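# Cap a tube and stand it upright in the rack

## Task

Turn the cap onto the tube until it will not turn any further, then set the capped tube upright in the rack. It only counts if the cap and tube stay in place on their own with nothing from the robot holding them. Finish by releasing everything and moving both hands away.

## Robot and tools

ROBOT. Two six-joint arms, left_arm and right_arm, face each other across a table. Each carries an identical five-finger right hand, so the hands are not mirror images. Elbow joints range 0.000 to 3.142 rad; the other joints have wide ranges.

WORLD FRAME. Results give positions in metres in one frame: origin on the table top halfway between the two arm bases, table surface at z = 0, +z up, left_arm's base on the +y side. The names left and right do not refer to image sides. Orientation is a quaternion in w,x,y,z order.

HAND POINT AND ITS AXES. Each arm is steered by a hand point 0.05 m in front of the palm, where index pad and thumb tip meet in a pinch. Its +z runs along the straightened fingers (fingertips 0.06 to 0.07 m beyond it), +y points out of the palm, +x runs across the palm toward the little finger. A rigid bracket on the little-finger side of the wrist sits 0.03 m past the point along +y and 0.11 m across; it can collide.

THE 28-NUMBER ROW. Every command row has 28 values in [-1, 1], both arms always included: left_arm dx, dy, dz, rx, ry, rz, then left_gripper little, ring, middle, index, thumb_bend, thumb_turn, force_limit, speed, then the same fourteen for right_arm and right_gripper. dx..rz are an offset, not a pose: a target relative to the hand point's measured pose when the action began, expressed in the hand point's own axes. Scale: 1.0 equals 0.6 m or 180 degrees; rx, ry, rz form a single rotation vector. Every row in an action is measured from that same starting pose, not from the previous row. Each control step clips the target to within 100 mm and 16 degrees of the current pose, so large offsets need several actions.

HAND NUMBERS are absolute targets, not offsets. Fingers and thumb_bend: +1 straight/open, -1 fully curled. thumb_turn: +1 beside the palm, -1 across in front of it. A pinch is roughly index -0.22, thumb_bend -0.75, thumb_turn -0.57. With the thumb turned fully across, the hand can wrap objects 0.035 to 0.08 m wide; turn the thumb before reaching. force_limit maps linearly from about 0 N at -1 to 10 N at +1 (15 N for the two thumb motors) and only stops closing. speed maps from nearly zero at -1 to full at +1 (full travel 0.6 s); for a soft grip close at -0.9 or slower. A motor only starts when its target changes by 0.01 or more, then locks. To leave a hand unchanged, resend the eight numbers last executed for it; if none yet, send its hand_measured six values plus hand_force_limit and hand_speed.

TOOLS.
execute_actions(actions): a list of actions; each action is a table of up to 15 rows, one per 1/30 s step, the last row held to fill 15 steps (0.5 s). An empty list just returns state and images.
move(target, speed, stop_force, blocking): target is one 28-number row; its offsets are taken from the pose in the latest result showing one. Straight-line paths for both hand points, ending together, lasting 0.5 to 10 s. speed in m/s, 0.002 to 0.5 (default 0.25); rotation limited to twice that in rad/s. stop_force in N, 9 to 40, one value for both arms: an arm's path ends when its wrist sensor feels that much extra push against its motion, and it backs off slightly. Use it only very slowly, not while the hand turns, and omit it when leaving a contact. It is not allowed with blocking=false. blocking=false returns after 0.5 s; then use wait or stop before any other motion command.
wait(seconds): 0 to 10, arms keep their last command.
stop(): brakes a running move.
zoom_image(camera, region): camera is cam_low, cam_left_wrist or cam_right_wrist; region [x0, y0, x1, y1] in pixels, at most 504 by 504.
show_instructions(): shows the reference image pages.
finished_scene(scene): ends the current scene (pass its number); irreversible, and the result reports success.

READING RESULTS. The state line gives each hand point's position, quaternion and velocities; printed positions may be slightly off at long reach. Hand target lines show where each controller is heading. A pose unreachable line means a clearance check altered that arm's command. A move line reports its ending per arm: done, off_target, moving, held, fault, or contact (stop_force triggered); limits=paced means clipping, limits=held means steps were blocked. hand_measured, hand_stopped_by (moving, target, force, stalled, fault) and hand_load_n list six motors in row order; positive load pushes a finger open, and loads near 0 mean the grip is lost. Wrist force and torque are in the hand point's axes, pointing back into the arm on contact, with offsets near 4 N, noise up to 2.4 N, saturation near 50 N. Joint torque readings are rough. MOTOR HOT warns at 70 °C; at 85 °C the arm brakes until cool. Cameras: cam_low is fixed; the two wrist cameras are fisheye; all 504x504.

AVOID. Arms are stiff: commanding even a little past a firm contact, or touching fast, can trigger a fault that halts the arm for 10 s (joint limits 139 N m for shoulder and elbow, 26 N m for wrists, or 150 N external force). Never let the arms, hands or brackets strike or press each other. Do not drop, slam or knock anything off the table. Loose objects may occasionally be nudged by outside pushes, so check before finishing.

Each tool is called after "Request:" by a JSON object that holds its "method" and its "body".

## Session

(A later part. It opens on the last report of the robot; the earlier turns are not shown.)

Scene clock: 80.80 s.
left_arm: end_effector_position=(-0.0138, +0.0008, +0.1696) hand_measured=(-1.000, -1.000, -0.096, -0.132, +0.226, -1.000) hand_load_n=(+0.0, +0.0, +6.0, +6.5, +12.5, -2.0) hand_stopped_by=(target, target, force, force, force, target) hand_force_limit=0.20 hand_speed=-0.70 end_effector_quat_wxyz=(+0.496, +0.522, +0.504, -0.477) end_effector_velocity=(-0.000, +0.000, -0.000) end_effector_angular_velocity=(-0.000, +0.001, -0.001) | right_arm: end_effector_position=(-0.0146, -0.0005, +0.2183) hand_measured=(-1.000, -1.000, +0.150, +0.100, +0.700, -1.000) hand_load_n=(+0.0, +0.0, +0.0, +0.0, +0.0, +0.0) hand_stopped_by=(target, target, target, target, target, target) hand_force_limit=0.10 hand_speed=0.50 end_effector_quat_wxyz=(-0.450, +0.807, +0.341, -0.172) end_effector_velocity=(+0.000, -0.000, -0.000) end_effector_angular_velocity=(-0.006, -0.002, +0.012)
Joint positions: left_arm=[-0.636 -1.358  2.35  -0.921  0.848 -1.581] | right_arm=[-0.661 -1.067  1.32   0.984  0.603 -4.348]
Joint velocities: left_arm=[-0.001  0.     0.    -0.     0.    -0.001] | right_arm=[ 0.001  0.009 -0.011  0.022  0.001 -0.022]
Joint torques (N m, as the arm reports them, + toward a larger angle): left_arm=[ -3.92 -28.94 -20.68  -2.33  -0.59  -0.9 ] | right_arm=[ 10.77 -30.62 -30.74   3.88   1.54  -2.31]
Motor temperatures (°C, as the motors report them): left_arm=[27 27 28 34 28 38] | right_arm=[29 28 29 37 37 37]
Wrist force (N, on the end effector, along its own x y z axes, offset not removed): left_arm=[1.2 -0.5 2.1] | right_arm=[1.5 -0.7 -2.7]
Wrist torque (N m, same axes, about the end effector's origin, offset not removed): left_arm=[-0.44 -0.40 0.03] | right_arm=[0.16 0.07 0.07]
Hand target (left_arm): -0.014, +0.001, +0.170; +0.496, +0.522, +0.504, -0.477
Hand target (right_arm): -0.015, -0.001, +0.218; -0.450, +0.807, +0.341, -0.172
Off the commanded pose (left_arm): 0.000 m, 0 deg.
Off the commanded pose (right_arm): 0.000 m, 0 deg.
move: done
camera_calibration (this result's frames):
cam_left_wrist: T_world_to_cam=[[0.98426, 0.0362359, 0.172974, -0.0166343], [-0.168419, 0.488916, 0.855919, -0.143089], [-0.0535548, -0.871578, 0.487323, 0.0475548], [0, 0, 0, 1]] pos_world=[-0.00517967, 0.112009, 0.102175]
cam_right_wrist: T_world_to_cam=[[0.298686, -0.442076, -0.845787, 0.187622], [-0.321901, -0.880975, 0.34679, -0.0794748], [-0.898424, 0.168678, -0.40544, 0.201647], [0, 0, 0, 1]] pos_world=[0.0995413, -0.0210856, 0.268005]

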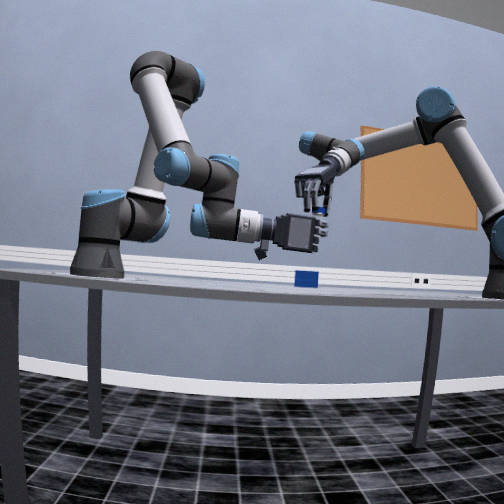

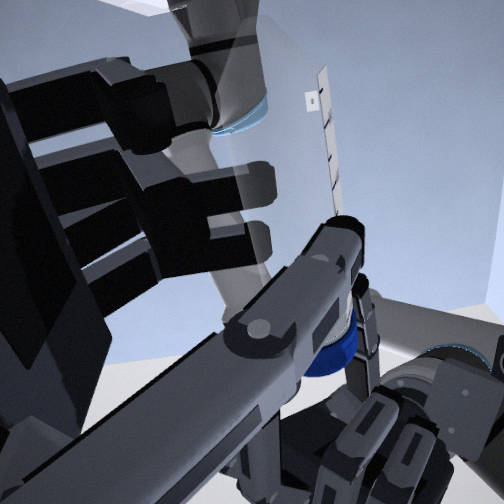

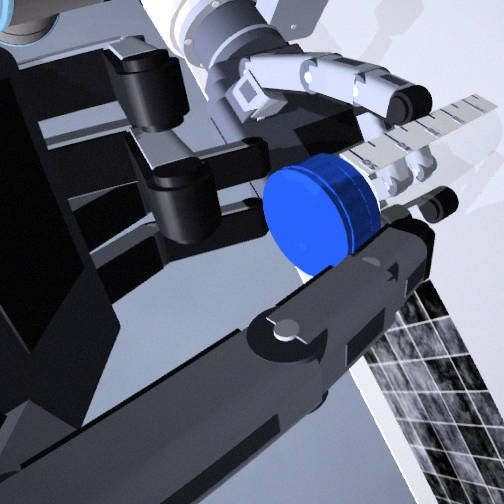

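Request:
{"method": "execute_actions", "body": {"actions": [[[0,0,0,0,0,0,-1,-1,-0.5,-0.5,-0.3,-1,0.2,-0.7,0,0,0,0,0,0,-1,-1,0.1,0.05,0.3,-1,0.1,-0.5]],[[0,0,0,0,0,0,-1,-1,-0.5,-0.5,-0.3,-1,0.2,-0.7,0,0,0,0,0,0,-1,-1,-0.5,-0.5,0.3,-1,0.1,-0.8]],[[0,0,0,0,0,0,-1,-1,-0.5,-0.5,-0.3,-1,0.2,-0.7,-0.002,-0.001,0.002,0,0,0,-1,-1,-0.55,-0.55,0.3,-1,0.1,-0.85]]]}}

Request:
{"method": "move", "body": {"target": [0,0,0,0,0,0,-1,-1,-0.5,-0.5,-0.3,-1,0.2,-0.7,0.0155,-0.0037,0.0076,-0.0051,0.1869,0.1202,-1,-1,-0.55,-0.55,0.3,-1,0.1,-0.85], "speed": 0.3}}

Request:
{"method": "move", "body": {"target": [0,0,0,0,0,0,-1,-1,-0.5,-0.5,-0.3,-1,0.2,-0.7,0.0155,-0.0037,0.0076,-0.0051,0.1869,0.1202,-1,-1,-0.55,-0.55,0.3,-1,0.1,-0.85], "speed": 0.3}}

Request:
{"method": "move", "body": {"target": [0,0,0,0,0,0,-1,-1,-0.5,-0.5,-0.3,-1,0.2,-0.7,0.0155,-0.0037,0.0076,-0.0051,0.1869,0.1202,-1,-1,-0.55,-0.55,0.3,-1,0.1,-0.85], "speed": 0.3}}

Scene clock: 82.83 s.
left_arm: end_effector_position=(-0.0138, +0.0008, +0.1696) hand_measured=(-1.000, -1.000, -0.096, -0.132, +0.226, -1.000) hand_load_n=(+0.0, +0.0, +7.0, +6.5, +12.0, -1.5) hand_stopped_by=(target, target, force, force, force, target) hand_force_limit=0.20 hand_speed=-0.70 end_effector_quat_wxyz=(+0.496, +0.522, +0.504, -0.477) end_effector_velocity=(+0.000, +0.000, -0.000) end_effector_angular_velocity=(+0.000, -0.000, -0.000) | right_arm: end_effector_position=(-0.0164, -0.0004, +0.2181) hand_measured=(-1.000, -1.000, -0.076, -0.166, +0.362, -1.000) hand_load_n=(+0.0, +0.0, +2.5, +5.0, +11.0, -3.0) hand_stopped_by=(target, target, force, force, force, target) hand_force_limit=0.10 hand_speed=-0.85 end_effector_quat_wxyz=(-0.450, +0.807, +0.341, -0.172) end_effector_velocity=(-0.000, -0.000, -0.001) end_effector_angular_velocity=(-0.001, -0.001, +0.000)
Joint positions: left_arm=[-0.636 -1.358  2.35  -0.921  0.848 -1.581] | right_arm=[-0.658 -1.069  1.321  0.98   0.605 -4.343]
Joint velocities: left_arm=[ 0.  0.  0.  0.  0. -0.] | right_arm=[ 0.     0.     0.    -0.     0.001 -0.   ]
Joint torques (N m, as the arm reports them, + toward a larger angle): left_arm=[ -4.46 -29.61 -19.71  -2.27  -0.52  -0.77] | right_arm=[ 15.02 -42.94  -3.74   0.23   0.59   2.56]
Motor temperatures (°C, as the motors report them): left_arm=[27 27 28 34 28 38] | right_arm=[29 28 29 37 37 37]
Wrist force (N, on the end effector, along its own x y z axes, offset not removed): left_arm=[5.7 -10.2 -0.7] | right_arm=[3.9 -1.6 -8.8]
Wrist torque (N m, same axes, about the end effector's origin, offset not removed): left_arm=[-0.68 -0.23 -0.13] | right_arm=[-0.39 0.36 -0.23]
Hand target (left_arm): -0.014, +0.001, +0.170; +0.496, +0.522, +0.504, -0.477
Hand target (right_arm): -0.016, -0.000, +0.218; -0.450, +0.807, +0.341, -0.172
Off the commanded pose (left_arm): 0.000 m, 0 deg.
Off the commanded pose (right_arm): 0.000 m, 0 deg.
camera_calibration (this result's frames):
cam_left_wrist: T_world_to_cam=[[0.98426, 0.0362297, 0.172974, -0.0166326], [-0.168416, 0.488917, 0.855919, -0.143089], [-0.05356, -0.871578, 0.487323, 0.0475543], [0, 0, 0, 1]] pos_world=[-0.00518061, 0.112009, 0.102175]
cam_right_wrist: T_world_to_cam=[[0.298721, -0.442096, -0.845764, 0.18804], [-0.321896, -0.88097, 0.346807, -0.0798901], [-0.898415, 0.168649, -0.405473, 0.199985], [0, 0, 0, 1]] pos_world=[0.0977818, -0.0209763, 0.267832]

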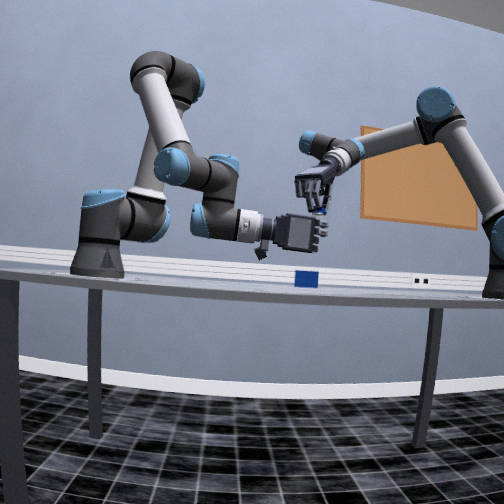

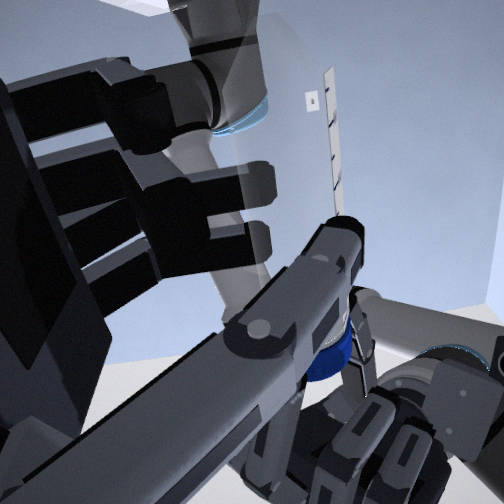

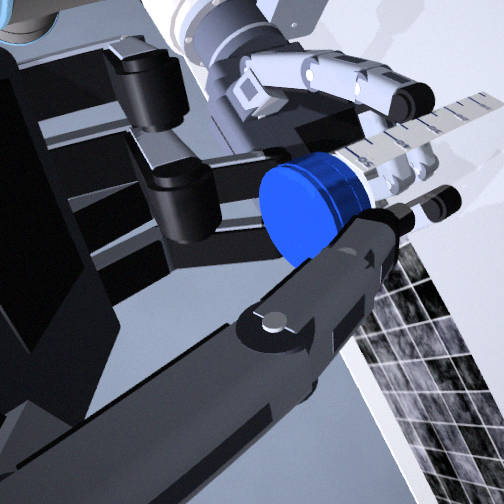

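Scene clock: 84.57 s.
left_arm: end_effector_position=(-0.0138, +0.0008, +0.1696) hand_measured=(-1.000, -1.000, -0.096, -0.132, +0.226, -1.000) hand_load_n=(+0.0, +0.0, +6.5, +10.5, +11.5, +3.0) hand_stopped_by=(target, target, force, force, force, target) hand_force_limit=0.20 hand_speed=-0.70 end_effector_quat_wxyz=(+0.496, +0.522, +0.504, -0.477) end_effector_velocity=(+0.000, +0.000, +0.000) end_effector_angular_velocity=(-0.000, +0.001, +0.000) | right_arm: end_effector_position=(-0.0133, +0.0097, +0.2181) hand_measured=(-1.000, -1.000, -0.074, -0.166, +0.362, -1.000) hand_load_n=(+0.0, +0.0, +6.0, +4.5, +8.0, -6.0) hand_stopped_by=(target, target, force, force, force, target) hand_force_limit=0.10 hand_speed=-0.85 end_effector_quat_wxyz=(-0.483, +0.875, +0.043, -0.010) end_effector_velocity=(-0.000, +0.000, -0.001) end_effector_angular_velocity=(-0.000, -0.003, -0.012)
Joint positions: left_arm=[-0.636 -1.358  2.35  -0.921  0.848 -1.581] | right_arm=[-0.529 -1.366  1.61   0.386  1.136 -3.468]
Joint velocities: left_arm=[-0.    -0.     0.    -0.    -0.    -0.001] | right_arm=[ 0.006 -0.002  0.003 -0.006  0.016  0.009]
Joint torques (N m, as the arm reports them, + toward a larger angle): left_arm=[ -4.32 -29.97 -17.53   0.2   -0.92  -0.59] | right_arm=[ 13.16 -31.44  -1.59   1.58   1.69   2.74]
Motor temperatures (°C, as the motors report them): left_arm=[27 27 28 34 28 38] | right_arm=[29 28 29 37 37 37]
Wrist force (N, on the end effector, along its own x y z axes, offset not removed): left_arm=[6.1 -7.4 7.7] | right_arm=[5.7 -10.0 -1.2]
Wrist torque (N m, same axes, about the end effector's origin, offset not removed): left_arm=[-0.38 -0.08 0.04] | right_arm=[0.24 0.39 -0.15]
Hand target (left_arm): -0.014, +0.001, +0.170; +0.496, +0.522, +0.504, -0.477
Hand target (right_arm): -0.013, +0.010, +0.218; -0.482, +0.875, +0.043, -0.010
Off the commanded pose (left_arm): 0.000 m, 0 deg.
Off the commanded pose (right_arm): 0.000 m, 0 deg.
move: done
camera_calibration (this result's frames):
cam_left_wrist: T_world_to_cam=[[0.984259, 0.0362173, 0.17298, -0.0166288], [-0.168415, 0.488912, 0.855922, -0.14309], [-0.0535727, -0.871581, 0.487315, 0.0475518], [0, 0, 0, 1]] pos_world=[-0.00518396, 0.112006, 0.102178]
cam_right_wrist: T_world_to_cam=[[-0.0590811, -0.529072, -0.846518, 0.187857], [-0.810408, -0.469725, 0.350138, -0.0811649], [-0.582879, 0.706711, -0.401012, 0.199011], [0, 0, 0, 1]] pos_world=[0.0613214, -0.0793788, 0.267249]

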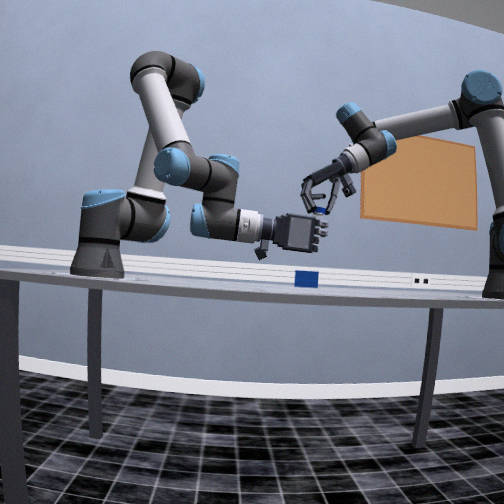

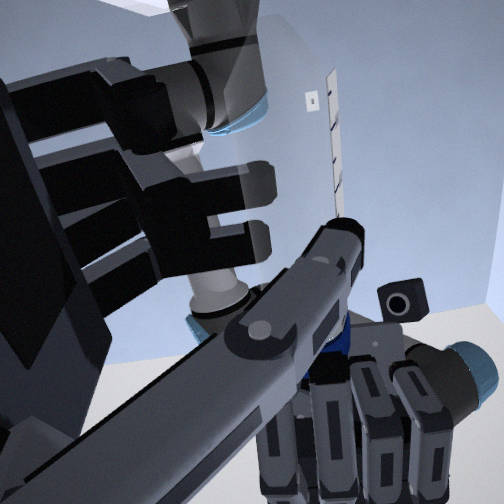

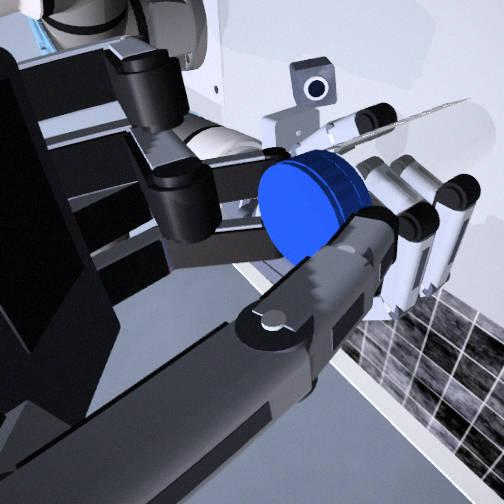

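Scene clock: 86.30 s.
left_arm: end_effector_position=(-0.0138, +0.0008, +0.1696) hand_measured=(-1.000, -1.000, -0.096, -0.132, +0.226, -1.000) hand_load_n=(+0.0, +0.0, +5.5, +14.5, +11.0, +4.5) hand_stopped_by=(target, target, force, force, force, target) hand_force_limit=0.20 hand_speed=-0.70 end_effector_quat_wxyz=(+0.496, +0.522, +0.504, -0.477) end_effector_velocity=(-0.000, -0.000, -0.000) end_effector_angular_velocity=(+0.001, -0.002, -0.000) | right_arm: end_effector_position=(-0.0046, +0.0155, +0.2178) hand_measured=(-1.000, -1.000, -0.074, -0.168, +0.360, -1.000) hand_load_n=(+0.0, +0.0, +13.0, +1.0, +4.5, -2.0) hand_stopped_by=(target, target, force, force, force, target) hand_force_limit=0.10 hand_speed=-0.85 end_effector_quat_wxyz=(+0.457, -0.837, +0.259, -0.153) end_effector_velocity=(+0.000, +0.001, -0.000) end_effector_angular_velocity=(-0.002, +0.001, -0.014)
Joint positions: left_arm=[-0.636 -1.358  2.35  -0.921  0.848 -1.581] | right_arm=[-0.256 -1.323  1.555  0.381  1.942 -2.914]
Joint velocities: left_arm=[-0.     0.001 -0.    -0.     0.     0.001] | right_arm=[ 0.005  0.007 -0.009  0.009  0.015  0.013]
Joint torques (N m, as the arm reports them, + toward a larger angle): left_arm=[ -4.34 -29.6  -17.45  -0.13  -3.6   -1.02] | right_arm=[ 13.76 -15.13 -23.14   6.36   1.56   2.31]
Motor temperatures (°C, as the motors report them): left_arm=[27 27 28 34 28 38] | right_arm=[29 28 29 37 37 37]
Wrist force (N, on the end effector, along its own x y z axes, offset not removed): left_arm=[10.7 -11.2 10.9] | right_arm=[0.7 -17.7 -0.2]
Wrist torque (N m, same axes, about the end effector's origin, offset not removed): left_arm=[-0.35 -0.18 0.01] | right_arm=[0.44 0.38 -0.34]
Hand target (left_arm): -0.014, +0.001, +0.170; +0.496, +0.522, +0.504, -0.477
Hand target (right_arm): -0.005, +0.016, +0.218; -0.457, +0.837, -0.260, +0.153
Off the commanded pose (left_arm): 0.000 m, 0 deg.
Off the commanded pose (right_arm): 0.000 m, 0 deg.
move: done
camera_calibration (this result's frames):
cam_left_wrist: T_world_to_cam=[[0.984262, 0.0361665, 0.172977, -0.0166155], [-0.168388, 0.488918, 0.855923, -0.14309], [-0.0536159, -0.87158, 0.487313, 0.0475486], [0, 0, 0, 1]] pos_world=[-0.00519125, 0.112003, 0.102177]
cam_right_wrist: T_world_to_cam=[[-0.389477, -0.366011, -0.845188, 0.186857], [-0.921026, 0.159107, 0.355523, -0.0827284], [0.00434986, 0.916908, -0.399074, 0.198894], [0, 0, 0, 1]] pos_world=[-0.00428377, -0.100813, 0.266714]

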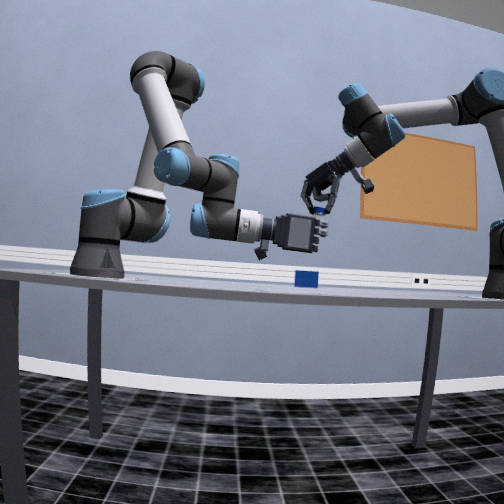

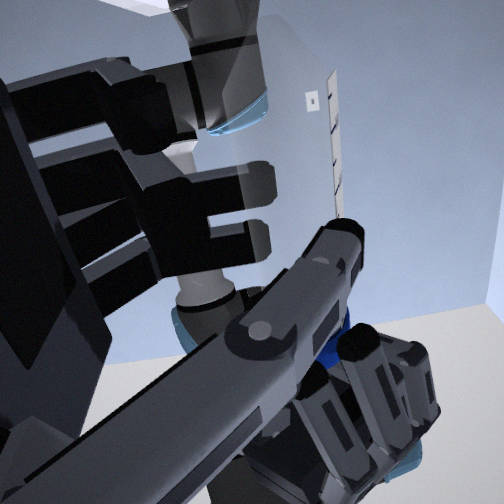

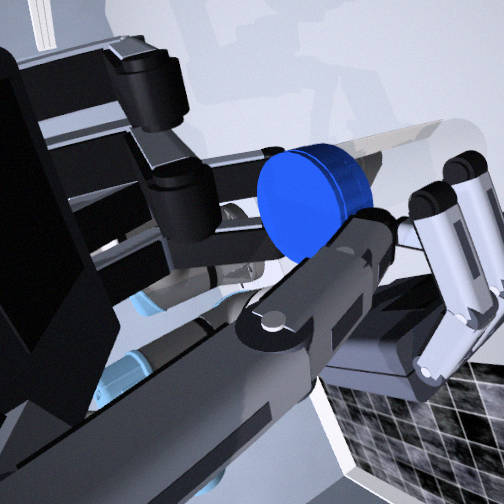

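Scene clock: 88.13 s.
left_arm: end_effector_position=(-0.0138, +0.0008, +0.1696) hand_measured=(-1.000, -1.000, -0.096, -0.132, +0.226, -1.000) hand_load_n=(+0.0, +0.0, +3.5, +20.5, +14.0, +5.5) hand_stopped_by=(target, target, force, force, force, target) hand_force_limit=0.20 hand_speed=-0.70 end_effector_quat_wxyz=(+0.496, +0.522, +0.504, -0.477) end_effector_velocity=(+0.000, +0.000, +0.000) end_effector_angular_velocity=(-0.000, -0.000, +0.000) | right_arm: end_effector_position=(+0.0058, +0.0142, +0.2172) hand_measured=(-1.000, -1.000, -0.074, -0.168, +0.360, -1.000) hand_load_n=(+0.0, +0.0, +14.0, +1.5, +3.5, +1.5) hand_stopped_by=(target, target, force, force, force, target) hand_force_limit=0.10 hand_speed=-0.85 end_effector_quat_wxyz=(+0.377, -0.698, +0.531, -0.297) end_effector_velocity=(+0.000, -0.000, -0.000) end_effector_angular_velocity=(-0.005, +0.002, -0.013)
Joint positions: left_arm=[-0.636 -1.358  2.35  -0.921  0.848 -1.581] | right_arm=[-0.085 -0.973  1.16   1.     2.521 -2.049]
Joint velocities: left_arm=[ 0.001 -0.     0.     0.     0.     0.001] | right_arm=[ 0.001  0.011 -0.012  0.025  0.004  0.023]
Joint torques (N m, as the arm reports them, + toward a larger angle): left_arm=[ -3.78 -30.28 -17.08  -0.24  -3.6   -0.77] | right_arm=[ 16.69 -31.29 -24.93   6.21   0.88   1.73]
Motor temperatures (°C, as the motors report them): left_arm=[27 27 28 34 28 38] | right_arm=[29 28 29 37 37 37]
Wrist force (N, on the end effector, along its own x y z axes, offset not removed): left_arm=[6.5 -13.8 11.0] | right_arm=[-8.5 -13.0 7.9]
Wrist torque (N m, same axes, about the end effector's origin, offset not removed): left_arm=[-0.19 0.05 0.19] | right_arm=[0.58 0.54 -0.35]
Hand target (left_arm): -0.014, +0.001, +0.170; +0.496, +0.522, +0.504, -0.477
Hand target (right_arm): +0.006, +0.014, +0.217; -0.376, +0.698, -0.531, +0.297
Off the commanded pose (left_arm): 0.000 m, 0 deg.
Off the commanded pose (right_arm): 0.000 m, 0 deg.
move: done
camera_calibration (this result's frames):
cam_left_wrist: T_world_to_cam=[[0.984262, 0.0361614, 0.172977, -0.0166126], [-0.168385, 0.488919, 0.855923, -0.14309], [-0.0536204, -0.871579, 0.487313, 0.0475484], [0, 0, 0, 1]] pos_world=[-0.00519361, 0.112003, 0.102177]
cam_right_wrist: T_world_to_cam=[[-0.538257, -0.0288811, -0.842286, 0.185388], [-0.60207, 0.712519, 0.360317, -0.0834761], [0.589738, 0.701058, -0.400907, 0.199863], [0, 0, 0, 1]] pos_world=[-0.0683391, -0.0752832, 0.266354]

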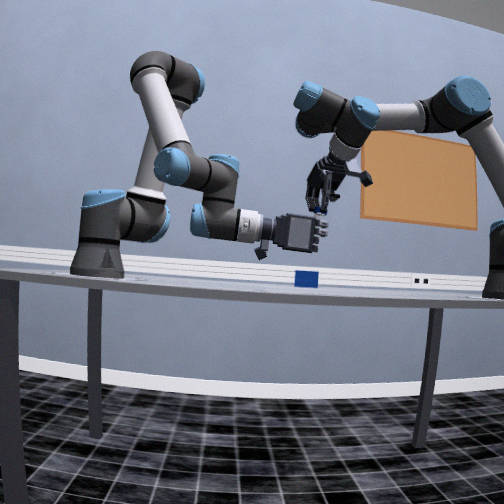

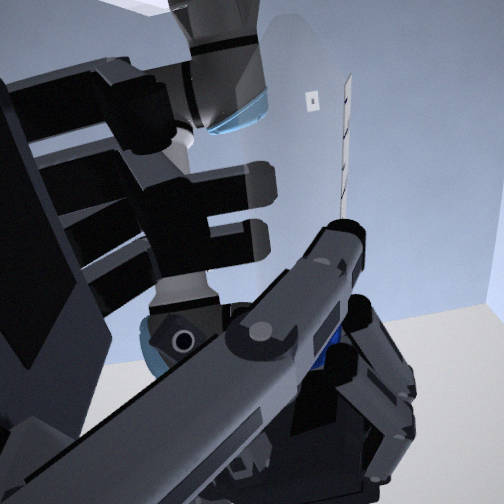

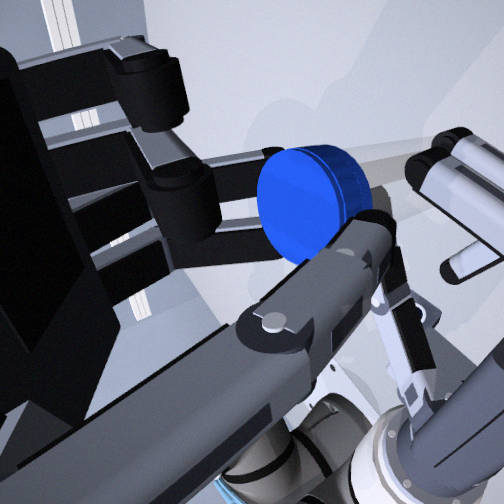

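Request:
{"method": "execute_actions", "body": {"actions": [[[0,0,0,0,0,0,-1,-1,-0.5,-0.5,-0.3,-1,0.2,-0.7,0,-0.002,0.003,0,0,0,-1,-1,0.15,0.1,0.7,-1,0.1,0.5]]]}}

Request:
{"method": "move", "body": {"target": [0,0,0,0,0,0,-1,-1,-0.5,-0.5,-0.3,-1,0.2,-0.7,-0.0066,0.0135,-0.0233,0.0077,-0.28,-0.18,-1,-1,0.15,0.1,0.7,-1,0.1,0.5], "speed": 0.5}}

Request:
{"method": "move", "body": {"target": [0,0,0,0,0,0,-1,-1,-0.5,-0.5,-0.3,-1,0.2,-0.7,-0.0066,0.0146,-0.0226,0.0077,-0.28,-0.18,-1,-1,0.15,0.1,0.7,-1,0.1,0.5], "speed": 0.5}}

Request:
{"method": "zoom_image", "body": {"camera": "cam_right_wrist", "region": [260,110,440,290]}}

Scene clock: 89.03 s.
left_arm: end_effector_position=(-0.0138, +0.0008, +0.1696) hand_measured=(-1.000, -1.000, -0.096, -0.132, +0.226, -1.000) hand_load_n=(+0.0, +0.0, +5.0, +8.0, +13.0, -4.5) hand_stopped_by=(target, target, force, force, force, target) hand_force_limit=0.20 hand_speed=-0.70 end_effector_quat_wxyz=(+0.496, +0.522, +0.504, -0.477) end_effector_velocity=(+0.000, -0.000, +0.001) end_effector_angular_velocity=(-0.001, +0.001, -0.001) | right_arm: end_effector_position=(+0.0079, +0.0148, +0.2172) hand_measured=(-1.000, -1.000, +0.150, +0.100, +0.700, -1.000) hand_load_n=(+0.0, +0.0, +0.0, +0.0, +0.0, +0.0) hand_stopped_by=(target, target, target, target, target, target) hand_force_limit=0.10 hand_speed=0.50 end_effector_quat_wxyz=(+0.377, -0.698, +0.531, -0.297) end_effector_velocity=(+0.001, -0.000, -0.000) end_effector_angular_velocity=(-0.000, -0.001, -0.001)
Joint positions: left_arm=[-0.636 -1.358  2.35  -0.921  0.848 -1.581] | right_arm=[-0.089 -0.973  1.16   0.996  2.52  -2.055]
Joint velocities: left_arm=[ 0.001 -0.001 -0.    -0.     0.001  0.   ] | right_arm=[-0.001 -0.     0.    -0.001  0.001 -0.001]
Joint torques (N m, as the arm reports them, + toward a larger angle): left_arm=[ -4.16 -30.16 -17.13  -0.12   1.32  -0.66] | right_arm=[-10.28 -49.73  -6.93   0.02  -1.32  -2.33]
Motor temperatures (°C, as the motors report them): left_arm=[27 27 28 34 28 38] | right_arm=[29 28 29 37 37 37]
Wrist force (N, on the end effector, along its own x y z axes, offset not removed): left_arm=[1.1 -1.0 1.4] | right_arm=[1.0 0.8 -0.1]
Wrist torque (N m, same axes, about the end effector's origin, offset not removed): left_arm=[-0.50 -0.44 -0.04] | right_arm=[0.03 0.32 0.22]
Hand target (left_arm): -0.014, +0.001, +0.170; +0.496, +0.522, +0.504, -0.477
Hand target (right_arm): +0.008, +0.015, +0.217; -0.377, +0.698, -0.531, +0.297
Off the commanded pose (left_arm): 0.000 m, 0 deg.
Off the commanded pose (right_arm): 0.000 m, 0 deg.
camera_calibration (this result's frames):
cam_left_wrist: T_world_to_cam=[[0.984254, 0.0363224, 0.172985, -0.016655], [-0.168472, 0.488898, 0.855918, -0.143091], [-0.0534832, -0.871584, 0.48732, 0.0475588], [0, 0, 0, 1]] pos_world=[-0.00517043, 0.112013, 0.102179]
cam_right_wrist: T_world_to_cam=[[-0.538257, -0.0289205, -0.842285, 0.186517], [-0.602058, 0.71255, 0.360276, -0.082635], [0.58975, 0.701025, -0.400946, 0.198276], [0, 0, 0, 1]] pos_world=[-0.0662905, -0.0747205, 0.266369]

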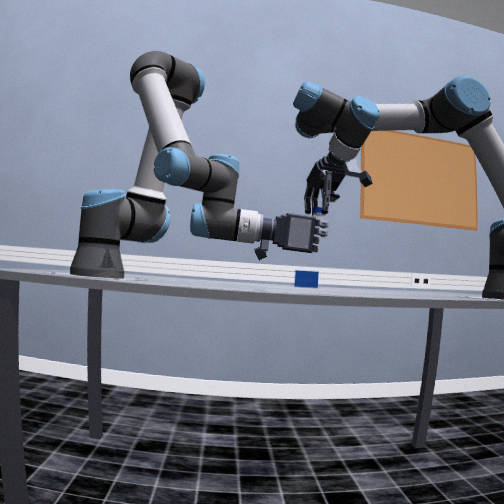

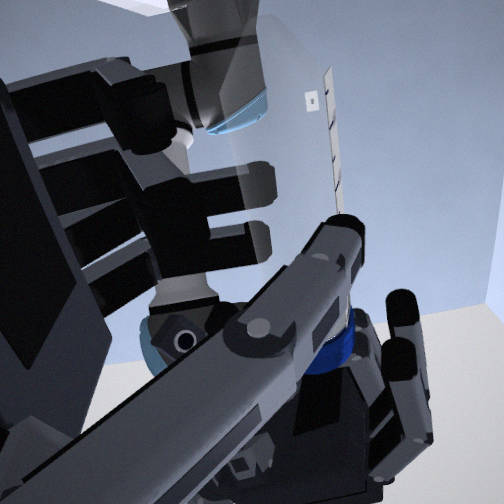

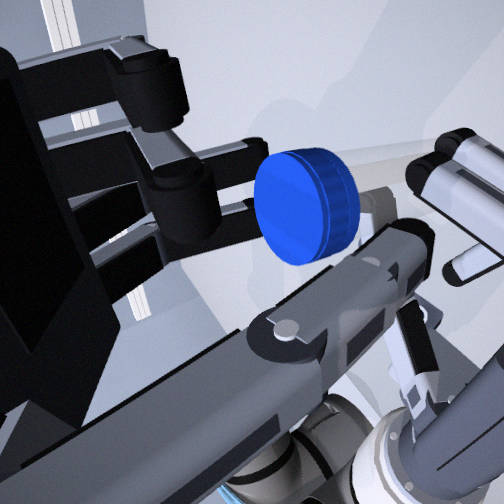

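Scene clock: 90.80 s.
left_arm: end_effector_position=(-0.0138, +0.0008, +0.1696) hand_measured=(-1.000, -1.000, -0.096, -0.132, +0.226, -1.000) hand_load_n=(+0.0, +0.0, +5.0, +8.0, +13.0, -4.5) hand_stopped_by=(target, target, force, force, force, target) hand_force_limit=0.20 hand_speed=-0.70 end_effector_quat_wxyz=(+0.496, +0.522, +0.504, -0.477) end_effector_velocity=(-0.000, +0.000, +0.001) end_effector_angular_velocity=(-0.001, +0.001, -0.000) | right_arm: end_effector_position=(-0.0086, +0.0145, +0.2183) hand_measured=(-1.000, -1.000, +0.150, +0.100, +0.700, -1.000) hand_load_n=(+0.0, +0.0, +0.0, +0.0, +0.0, +0.0) hand_stopped_by=(target, target, target, target, target, target) hand_force_limit=0.10 hand_speed=0.50 end_effector_quat_wxyz=(+0.478, -0.869, +0.110, -0.073) end_effector_velocity=(-0.000, +0.000, -0.001) end_effector_angular_velocity=(-0.001, +0.005, +0.011)
Joint positions: left_arm=[-0.636 -1.358  2.35  -0.921  0.848 -1.581] | right_arm=[-0.396 -1.388  1.627  0.324  1.535 -3.19 ]
Joint velocities: left_arm=[-0.001 -0.002  0.    -0.    -0.     0.   ] | right_arm=[-0.007  0.001  0.     0.001 -0.018 -0.006]
Joint torques (N m, as the arm reports them, + toward a larger angle): left_arm=[ -2.68 -29.42 -17.34  -0.13  -1.63  -0.95] | right_arm=[-10.39 -18.37  -7.14   1.93  -2.55  -2.36]
Motor temperatures (°C, as the motors report them): left_arm=[27 27 28 34 28 38] | right_arm=[29 28 29 37 37 37]
Wrist force (N, on the end effector, along its own x y z axes, offset not removed): left_arm=[2.0 -1.2 0.8] | right_arm=[-2.3 1.4 -0.4]
Wrist torque (N m, same axes, about the end effector's origin, offset not removed): left_arm=[-0.44 -0.49 -0.03] | right_arm=[0.19 0.16 -0.01]
Hand target (left_arm): -0.014, +0.001, +0.170; +0.496, +0.522, +0.504, -0.477
Hand target (right_arm): -0.009, +0.015, +0.218; -0.478, +0.869, -0.109, +0.072
Off the commanded pose (left_arm): 0.000 m, 0 deg.
Off the commanded pose (right_arm): 0.000 m, 0 deg.
move: done
camera_calibration (this result's frames):
cam_left_wrist: T_world_to_cam=[[0.984254, 0.0363226, 0.172985, -0.0166551], [-0.168472, 0.488898, 0.855918, -0.143091], [-0.0534832, -0.871584, 0.48732, 0.0475588], [0, 0, 0, 1]] pos_world=[-0.00517038, 0.112013, 0.102179]
cam_right_wrist: T_world_to_cam=[[-0.238245, -0.475456, -0.846865, 0.188567], [-0.921472, -0.164796, 0.351755, -0.0808569], [-0.306804, 0.864166, -0.398858, 0.198097], [0, 0, 0, 1]] pos_world=[0.0311948, -0.0948582, 0.267146]

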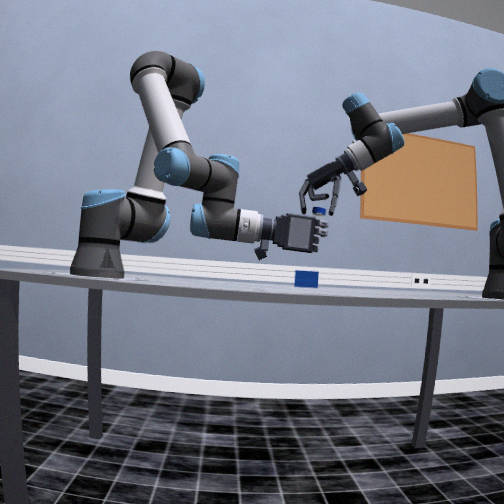

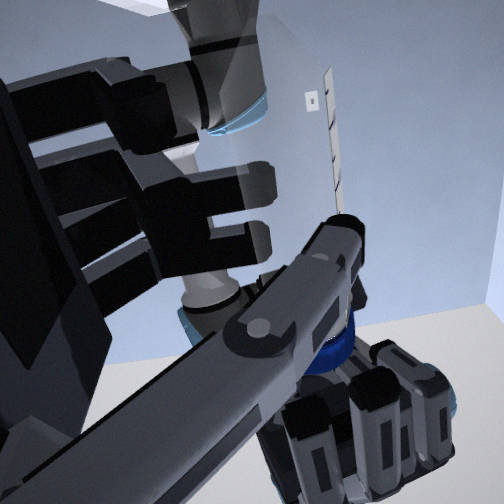

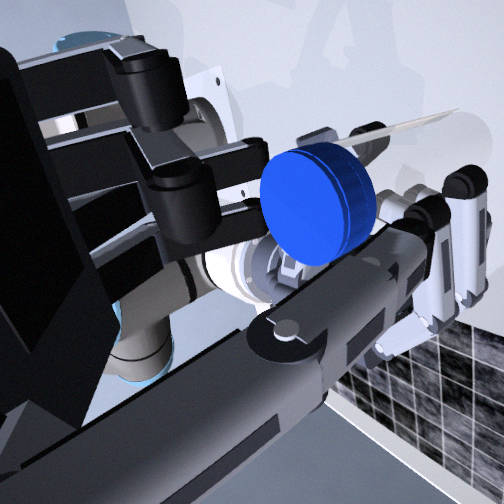

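Scene clock: 92.67 s.
left_arm: end_effector_position=(-0.0138, +0.0008, +0.1696) hand_measured=(-1.000, -1.000, -0.096, -0.132, +0.226, -1.000) hand_load_n=(+0.0, +0.0, +5.0, +8.0, +13.0, -4.5) hand_stopped_by=(target, target, force, force, force, target) hand_force_limit=0.20 hand_speed=-0.70 end_effector_quat_wxyz=(+0.496, +0.522, +0.504, -0.477) end_effector_velocity=(+0.000, +0.000, +0.000) end_effector_angular_velocity=(-0.001, -0.001, +0.000) | right_arm: end_effector_position=(-0.0165, -0.0001, +0.2178) hand_measured=(-1.000, -1.000, +0.150, +0.100, +0.700, -1.000) hand_load_n=(+0.0, +0.0, +0.0, +0.0, +0.0, +0.0) hand_stopped_by=(target, target, target, target, target, target) hand_force_limit=0.10 hand_speed=0.50 end_effector_quat_wxyz=(-0.451, +0.807, +0.340, -0.171) end_effector_velocity=(+0.001, -0.000, -0.000) end_effector_angular_velocity=(-0.007, -0.002, +0.010)
Joint positions: left_arm=[-0.636 -1.358  2.35  -0.921  0.848 -1.581] | right_arm=[-0.658 -1.07   1.323  0.974  0.604 -4.339]
Joint velocities: left_arm=[-0.    -0.001  0.    -0.    -0.     0.001] | right_arm=[ 0.     0.009 -0.011  0.023  0.001 -0.02 ]
Joint torques (N m, as the arm reports them, + toward a larger angle): left_arm=[ -3.78 -30.38 -16.3   -0.21  -1.75  -0.86] | right_arm=[  8.99 -30.75 -30.07   3.93   1.45  -2.46]
Motor temperatures (°C, as the motors report them): left_arm=[27 27 28 34 28 38] | right_arm=[29 28 29 37 37 37]
Wrist force (N, on the end effector, along its own x y z axes, offset not removed): left_arm=[0.1 -0.7 1.8] | right_arm=[3.8 1.3 -1.8]
Wrist torque (N m, same axes, about the end effector's origin, offset not removed): left_arm=[-0.45 -0.23 -0.15] | right_arm=[0.55 -0.09 0.33]
Hand target (left_arm): -0.014, +0.001, +0.170; +0.496, +0.522, +0.504, -0.477
Hand target (right_arm): -0.017, -0.000, +0.218; -0.451, +0.807, +0.341, -0.171
Off the commanded pose (left_arm): 0.000 m, 0 deg.
Off the commanded pose (right_arm): 0.000 m, 0 deg.
move: done
camera_calibration (this result's frames):
cam_left_wrist: T_world_to_cam=[[0.984254, 0.0363226, 0.172985, -0.0166551], [-0.168472, 0.488898, 0.855918, -0.143091], [-0.0534831, -0.871584, 0.48732, 0.0475588], [0, 0, 0, 1]] pos_world=[-0.00517038, 0.112013, 0.102179]
cam_right_wrist: T_world_to_cam=[[0.298352, -0.440474, -0.84674, 0.188194], [-0.323087, -0.881379, 0.344652, -0.0790615], [-0.898109, 0.170743, -0.405273, 0.199619], [0, 0, 0, 1]] pos_world=[0.097588, -0.0208724, 0.2675]

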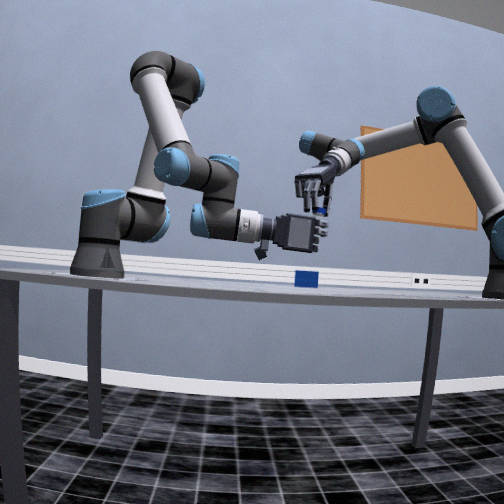

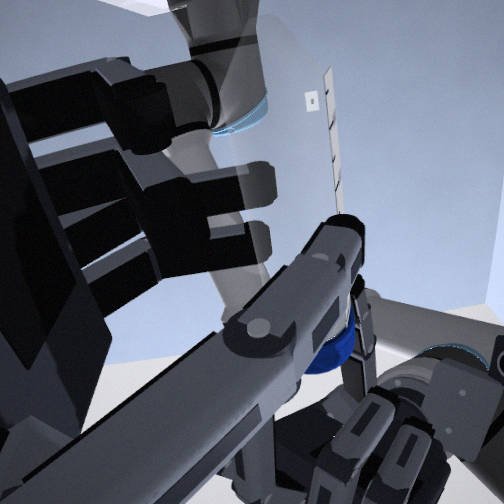

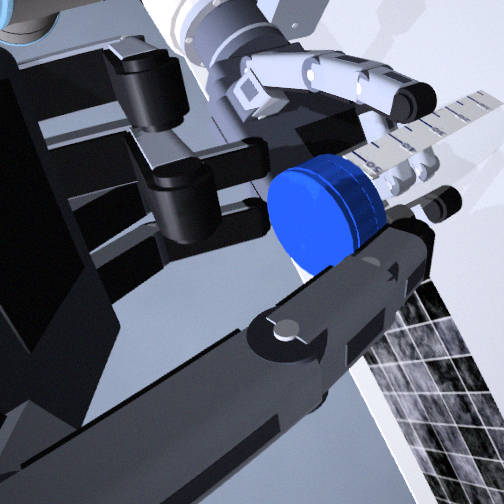

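Region (260, 110, 440, 290) of cam_right_wrist's 504x504 image, scaled by 2.800, with more detail than that image has.

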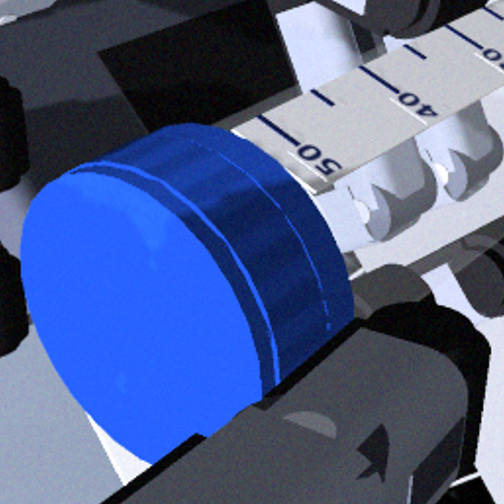

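Shift −h 4 mm, down 1 mm, grip firmly.

Request:
{"method": "execute_actions", "body": {"actions": [[[0,0,0,0,0,0,-1,-1,-0.5,-0.5,-0.3,-1,0.2,-0.7,0,0.005,-0.0047,0,0,0,-1,-1,0.15,0.1,0.7,-1,0.1,0.5]],[[0,0,0,0,0,0,-1,-1,-0.5,-0.5,-0.3,-1,0.2,-0.7,0,0,0,0,0,0,-1,-1,0.05,0,0.3,-1,-0.4,0]],[[0,0,0,0,0,0,-1,-1,-0.5,-0.5,-0.3,-1,0.2,-0.7,0,0,0,0,0,0,-1,-1,-0.5,-0.5,0.3,-1,0.1,-0.85]],[[0,0,0,0,0,0,-1,-1,-0.5,-0.5,-0.3,-1,0.2,-0.7,0,0,0,0,0,0,-1,-1,-0.55,-0.55,0.3,-1,0.4,-0.85]]]}}

Request:
{"method": "move", "body": {"target": [0,0,0,0,0,0,-1,-1,-0.5,-0.5,-0.3,-1,0.2,-0.7,0.0175,-0.0042,0.0073,-0.0051,0.1869,0.1202,-1,-1,-0.6,-0.6,0.3,-1,0.4,-0.85], "speed": 0.3}}

Request:
{"method": "move", "body": {"target": [0,0,0,0,0,0,-1,-1,-0.5,-0.5,-0.3,-1,0.2,-0.7,0.0175,-0.0042,0.0073,-0.0051,0.1869,0.1202,-1,-1,-0.6,-0.6,0.3,-1,0.4,-0.85], "speed": 0.3}}

Scene clock: 94.97 s.
left_arm: end_effector_position=(-0.0138, +0.0008, +0.1696) hand_measured=(-1.000, -1.000, -0.096, -0.132, +0.226, -1.000) hand_load_n=(+0.0, +0.0, +5.5, +8.0, +13.0, -3.5) hand_stopped_by=(target, target, force, force, force, target) hand_force_limit=0.20 hand_speed=-0.70 end_effector_quat_wxyz=(+0.496, +0.522, +0.504, -0.477) end_effector_velocity=(+0.000, -0.000, -0.000) end_effector_angular_velocity=(+0.000, +0.000, +0.001) | right_arm: end_effector_position=(-0.0137, -0.0029, +0.2168) hand_measured=(-1.000, -1.000, -0.056, -0.146, +0.308, -1.000) hand_load_n=(+0.0, +0.0, +3.5, +7.0, +10.5, -0.5) hand_stopped_by=(target, target, force, force, target, target) hand_force_limit=0.40 hand_speed=-0.85 end_effector_quat_wxyz=(-0.451, +0.807, +0.340, -0.171) end_effector_velocity=(-0.000, -0.000, -0.000) end_effector_angular_velocity=(+0.000, +0.000, +0.001)
Joint positions: left_arm=[-0.636 -1.358  2.35  -0.921  0.848 -1.581] | right_arm=[-0.666 -1.072  1.332  0.978  0.601 -4.353]
Joint velocities: left_arm=[ 0.     0.001 -0.     0.    -0.    -0.001] | right_arm=[ 0.     0.001  0.     0.001 -0.001 -0.002]
Joint torques (N m, as the arm reports them, + toward a larger angle): left_arm=[ -3.34 -29.8  -16.94  -0.05  -1.67  -0.88] | right_arm=[  2.18 -42.26 -16.22   3.3   -2.74   1.59]
Motor temperatures (°C, as the motors report them): left_arm=[27 27 28 34 28 38] | right_arm=[29 28 29 37 37 37]
Wrist force (N, on the end effector, along its own x y z axes, offset not removed): left_arm=[1.6 -1.2 2.0] | right_arm=[1.1 1.2 -0.8]
Wrist torque (N m, same axes, about the end effector's origin, offset not removed): left_arm=[-0.40 -0.36 -0.01] | right_arm=[0.18 0.23 0.07]
Hand target (left_arm): -0.014, +0.001, +0.170; +0.496, +0.522, +0.504, -0.477
Hand target (right_arm): -0.014, -0.003, +0.217; -0.451, +0.807, +0.340, -0.171
Off the commanded pose (left_arm): 0.000 m, 0 deg.
Off the commanded pose (right_arm): 0.000 m, 0 deg.
camera_calibration (this result's frames):
cam_left_wrist: T_world_to_cam=[[0.984254, 0.0363225, 0.172985, -0.016655], [-0.168472, 0.488898, 0.855918, -0.143091], [-0.0534831, -0.871584, 0.48732, 0.0475588], [0, 0, 0, 1]] pos_world=[-0.00517043, 0.112013, 0.102179]
cam_right_wrist: T_world_to_cam=[[0.298355, -0.440498, -0.846726, 0.185257], [-0.32308, -0.881371, 0.34468, -0.0802642], [-0.898111, 0.170723, -0.405278, 0.202193], [0, 0, 0, 1]] pos_world=[0.100388, -0.0236561, 0.266472]

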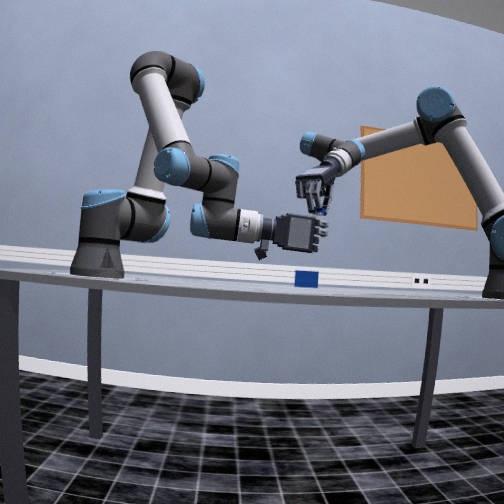

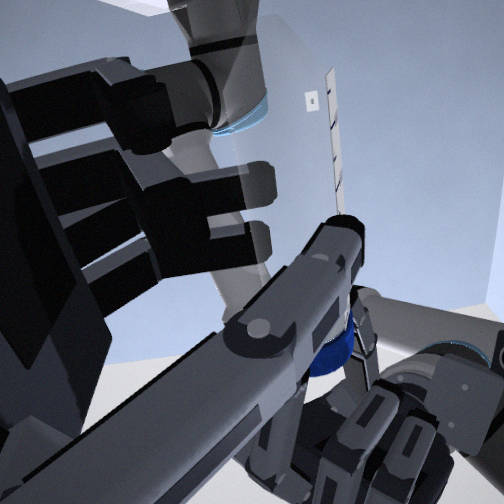

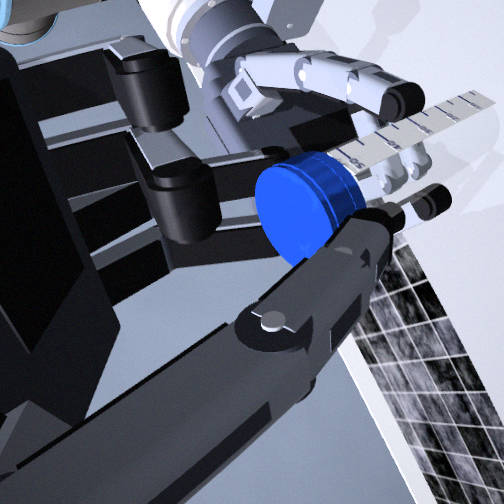

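Scene clock: 96.70 s.
left_arm: end_effector_position=(-0.0138, +0.0008, +0.1696) hand_measured=(-1.000, -1.000, -0.096, -0.132, +0.226, -1.000) hand_load_n=(+0.0, +0.0, +7.5, +7.5, +11.5, +0.5) hand_stopped_by=(target, target, force, force, force, target) hand_force_limit=0.20 hand_speed=-0.70 end_effector_quat_wxyz=(+0.496, +0.522, +0.504, -0.477) end_effector_velocity=(-0.000, -0.000, +0.001) end_effector_angular_velocity=(-0.001, +0.001, -0.000) | right_arm: end_effector_position=(-0.0098, +0.0081, +0.2172) hand_measured=(-1.000, -1.000, -0.068, -0.146, +0.310, -1.000) hand_load_n=(+0.0, +0.0, +10.0, +3.5, +11.0, -1.5) hand_stopped_by=(target, target, force, force, target, target) hand_force_limit=0.40 hand_speed=-0.85 end_effector_quat_wxyz=(-0.484, +0.874, +0.043, -0.010) end_effector_velocity=(-0.000, -0.000, -0.001) end_effector_angular_velocity=(-0.001, -0.001, -0.013)
Joint positions: left_arm=[-0.636 -1.358  2.35  -0.921  0.848 -1.581] | right_arm=[-0.538 -1.369  1.617  0.381  1.129 -3.473]
Joint velocities: left_arm=[-0.    -0.001 -0.     0.     0.     0.   ] | right_arm=[ 0.006 -0.003  0.003 -0.005  0.016  0.011]
Joint torques (N m, as the arm reports them, + toward a larger angle): left_arm=[ -3.12 -30.02 -17.5   -0.03   0.48  -0.87] | right_arm=[ 10.34 -32.08  -1.76   0.88   3.08   2.41]
Motor temperatures (°C, as the motors report them): left_arm=[27 27 28 34 28 38] | right_arm=[29 28 29 37 37 37]
Wrist force (N, on the end effector, along its own x y z axes, offset not removed): left_arm=[8.2 -3.2 7.4] | right_arm=[2.6 -6.4 1.0]
Wrist torque (N m, same axes, about the end effector's origin, offset not removed): left_arm=[-0.38 -0.41 -0.10] | right_arm=[0.63 0.07 -0.11]
Hand target (left_arm): -0.014, +0.001, +0.170; +0.496, +0.522, +0.504, -0.477
Hand target (right_arm): -0.010, +0.008, +0.217; -0.483, +0.874, +0.042, -0.009
Off the commanded pose (left_arm): 0.000 m, 0 deg.
Off the commanded pose (right_arm): 0.000 m, 0 deg.
move: done
camera_calibration (this result's frames):
cam_left_wrist: T_world_to_cam=[[0.984255, 0.0363065, 0.172985, -0.0166508], [-0.168463, 0.4889, 0.855918, -0.143091], [-0.0534969, -0.871584, 0.487319, 0.0475578], [0, 0, 0, 1]] pos_world=[-0.0051727, 0.112012, 0.102179]
cam_right_wrist: T_world_to_cam=[[-0.0595477, -0.527013, -0.847768, 0.186696], [-0.811079, -0.469526, 0.34885, -0.0784786], [-0.581898, 0.70838, -0.39949, 0.201462], [0, 0, 0, 1]] pos_world=[0.0646953, -0.0811685, 0.266134]

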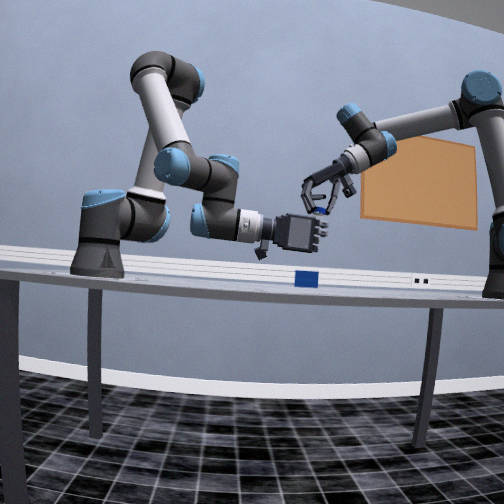

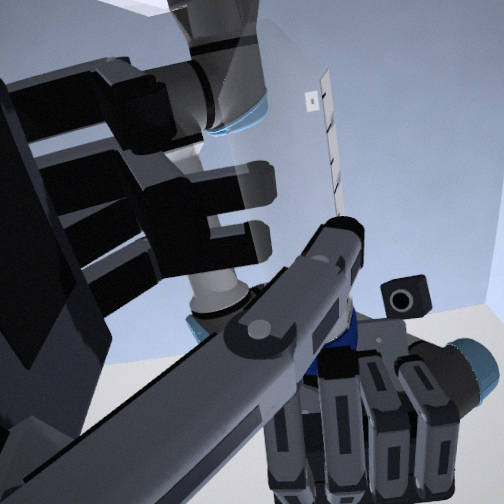

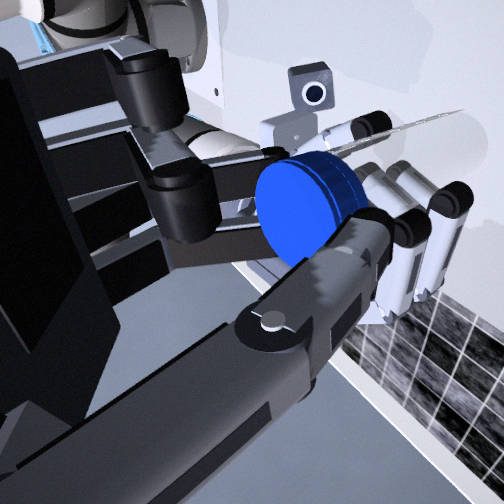

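Scene clock: 98.43 s.
left_arm: end_effector_position=(-0.0138, +0.0008, +0.1696) hand_measured=(-1.000, -1.000, -0.096, -0.132, +0.226, -1.000) hand_load_n=(+0.0, +0.0, +6.0, +8.0, +11.5, +2.5) hand_stopped_by=(target, target, force, force, force, target) hand_force_limit=0.20 hand_speed=-0.70 end_effector_quat_wxyz=(+0.496, +0.522, +0.504, -0.477) end_effector_velocity=(-0.000, +0.000, +0.000) end_effector_angular_velocity=(-0.001, +0.001, -0.000) | right_arm: end_effector_position=(+0.0001, +0.0140, +0.2173) hand_measured=(-1.000, -1.000, -0.068, -0.146, +0.310, -1.000) hand_load_n=(+0.0, +0.0, +11.0, +3.5, +10.5, -0.5) hand_stopped_by=(target, target, force, force, target, target) hand_force_limit=0.40 hand_speed=-0.85 end_effector_quat_wxyz=(+0.458, -0.836, +0.260, -0.153) end_effector_velocity=(-0.000, +0.000, -0.001) end_effector_angular_velocity=(-0.005, +0.001, -0.013)
Joint positions: left_arm=[-0.636 -1.358  2.35  -0.921  0.848 -1.581] | right_arm=[-0.267 -1.33   1.564  0.373  1.934 -2.92 ]
Joint velocities: left_arm=[-0.    -0.001  0.    -0.     0.    -0.001] | right_arm=[ 0.006  0.008 -0.009  0.01   0.015  0.012]
Joint torques (N m, as the arm reports them, + toward a larger angle): left_arm=[ -2.95 -30.23 -16.64  -0.12  -0.36  -0.79] | right_arm=[  9.4  -18.48 -28.29   3.6    3.08   2.27]
Motor temperatures (°C, as the motors report them): left_arm=[27 27 28 34 28 38] | right_arm=[29 28 29 37 37 37]
Wrist force (N, on the end effector, along its own x y z axes, offset not removed): left_arm=[4.9 -2.6 5.5] | right_arm=[0.8 -4.8 4.3]
Wrist torque (N m, same axes, about the end effector's origin, offset not removed): left_arm=[-0.38 -0.29 0.02] | right_arm=[-0.10 -0.08 -0.04]
Hand target (left_arm): -0.014, +0.001, +0.170; +0.496, +0.522, +0.504, -0.477
Hand target (right_arm): +0.000, +0.014, +0.217; -0.458, +0.836, -0.261, +0.153
Off the commanded pose (left_arm): 0.000 m, 0 deg.
Off the commanded pose (right_arm): 0.000 m, 0 deg.
move: done
camera_calibration (this result's frames):
cam_left_wrist: T_world_to_cam=[[0.984255, 0.0362991, 0.172984, -0.0166488], [-0.168459, 0.488901, 0.855919, -0.143091], [-0.0535031, -0.871583, 0.487319, 0.0475573], [0, 0, 0, 1]] pos_world=[-0.00517379, 0.112012, 0.102178]
cam_right_wrist: T_world_to_cam=[[-0.389741, -0.363542, -0.846132, 0.187866], [-0.920908, 0.159433, 0.355683, -0.0780256], [0.00559589, 0.917834, -0.396926, 0.199545], [0, 0, 0, 1]] pos_world=[0.000247806, -0.102412, 0.265916]

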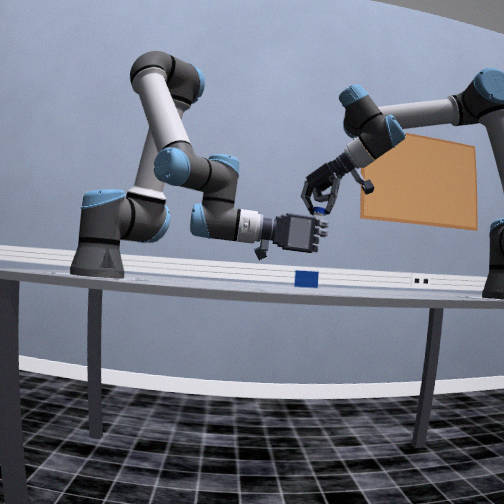

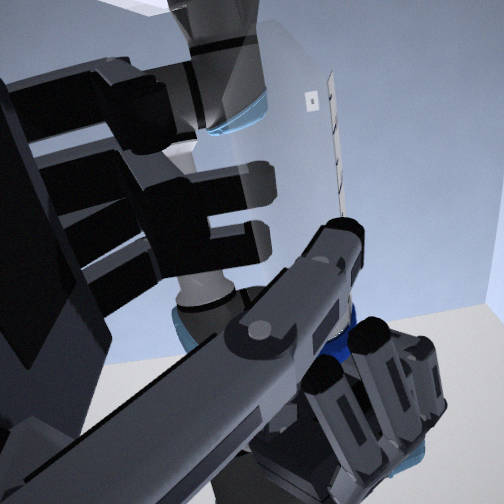

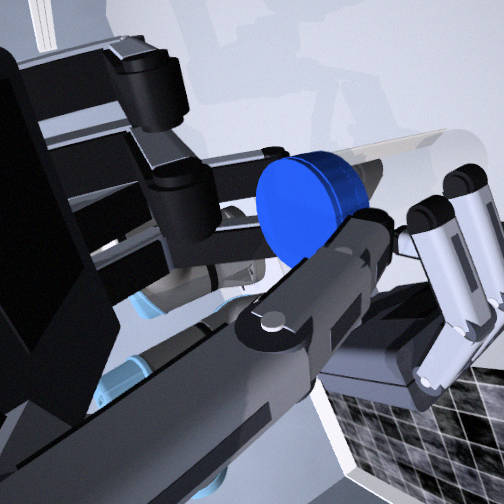

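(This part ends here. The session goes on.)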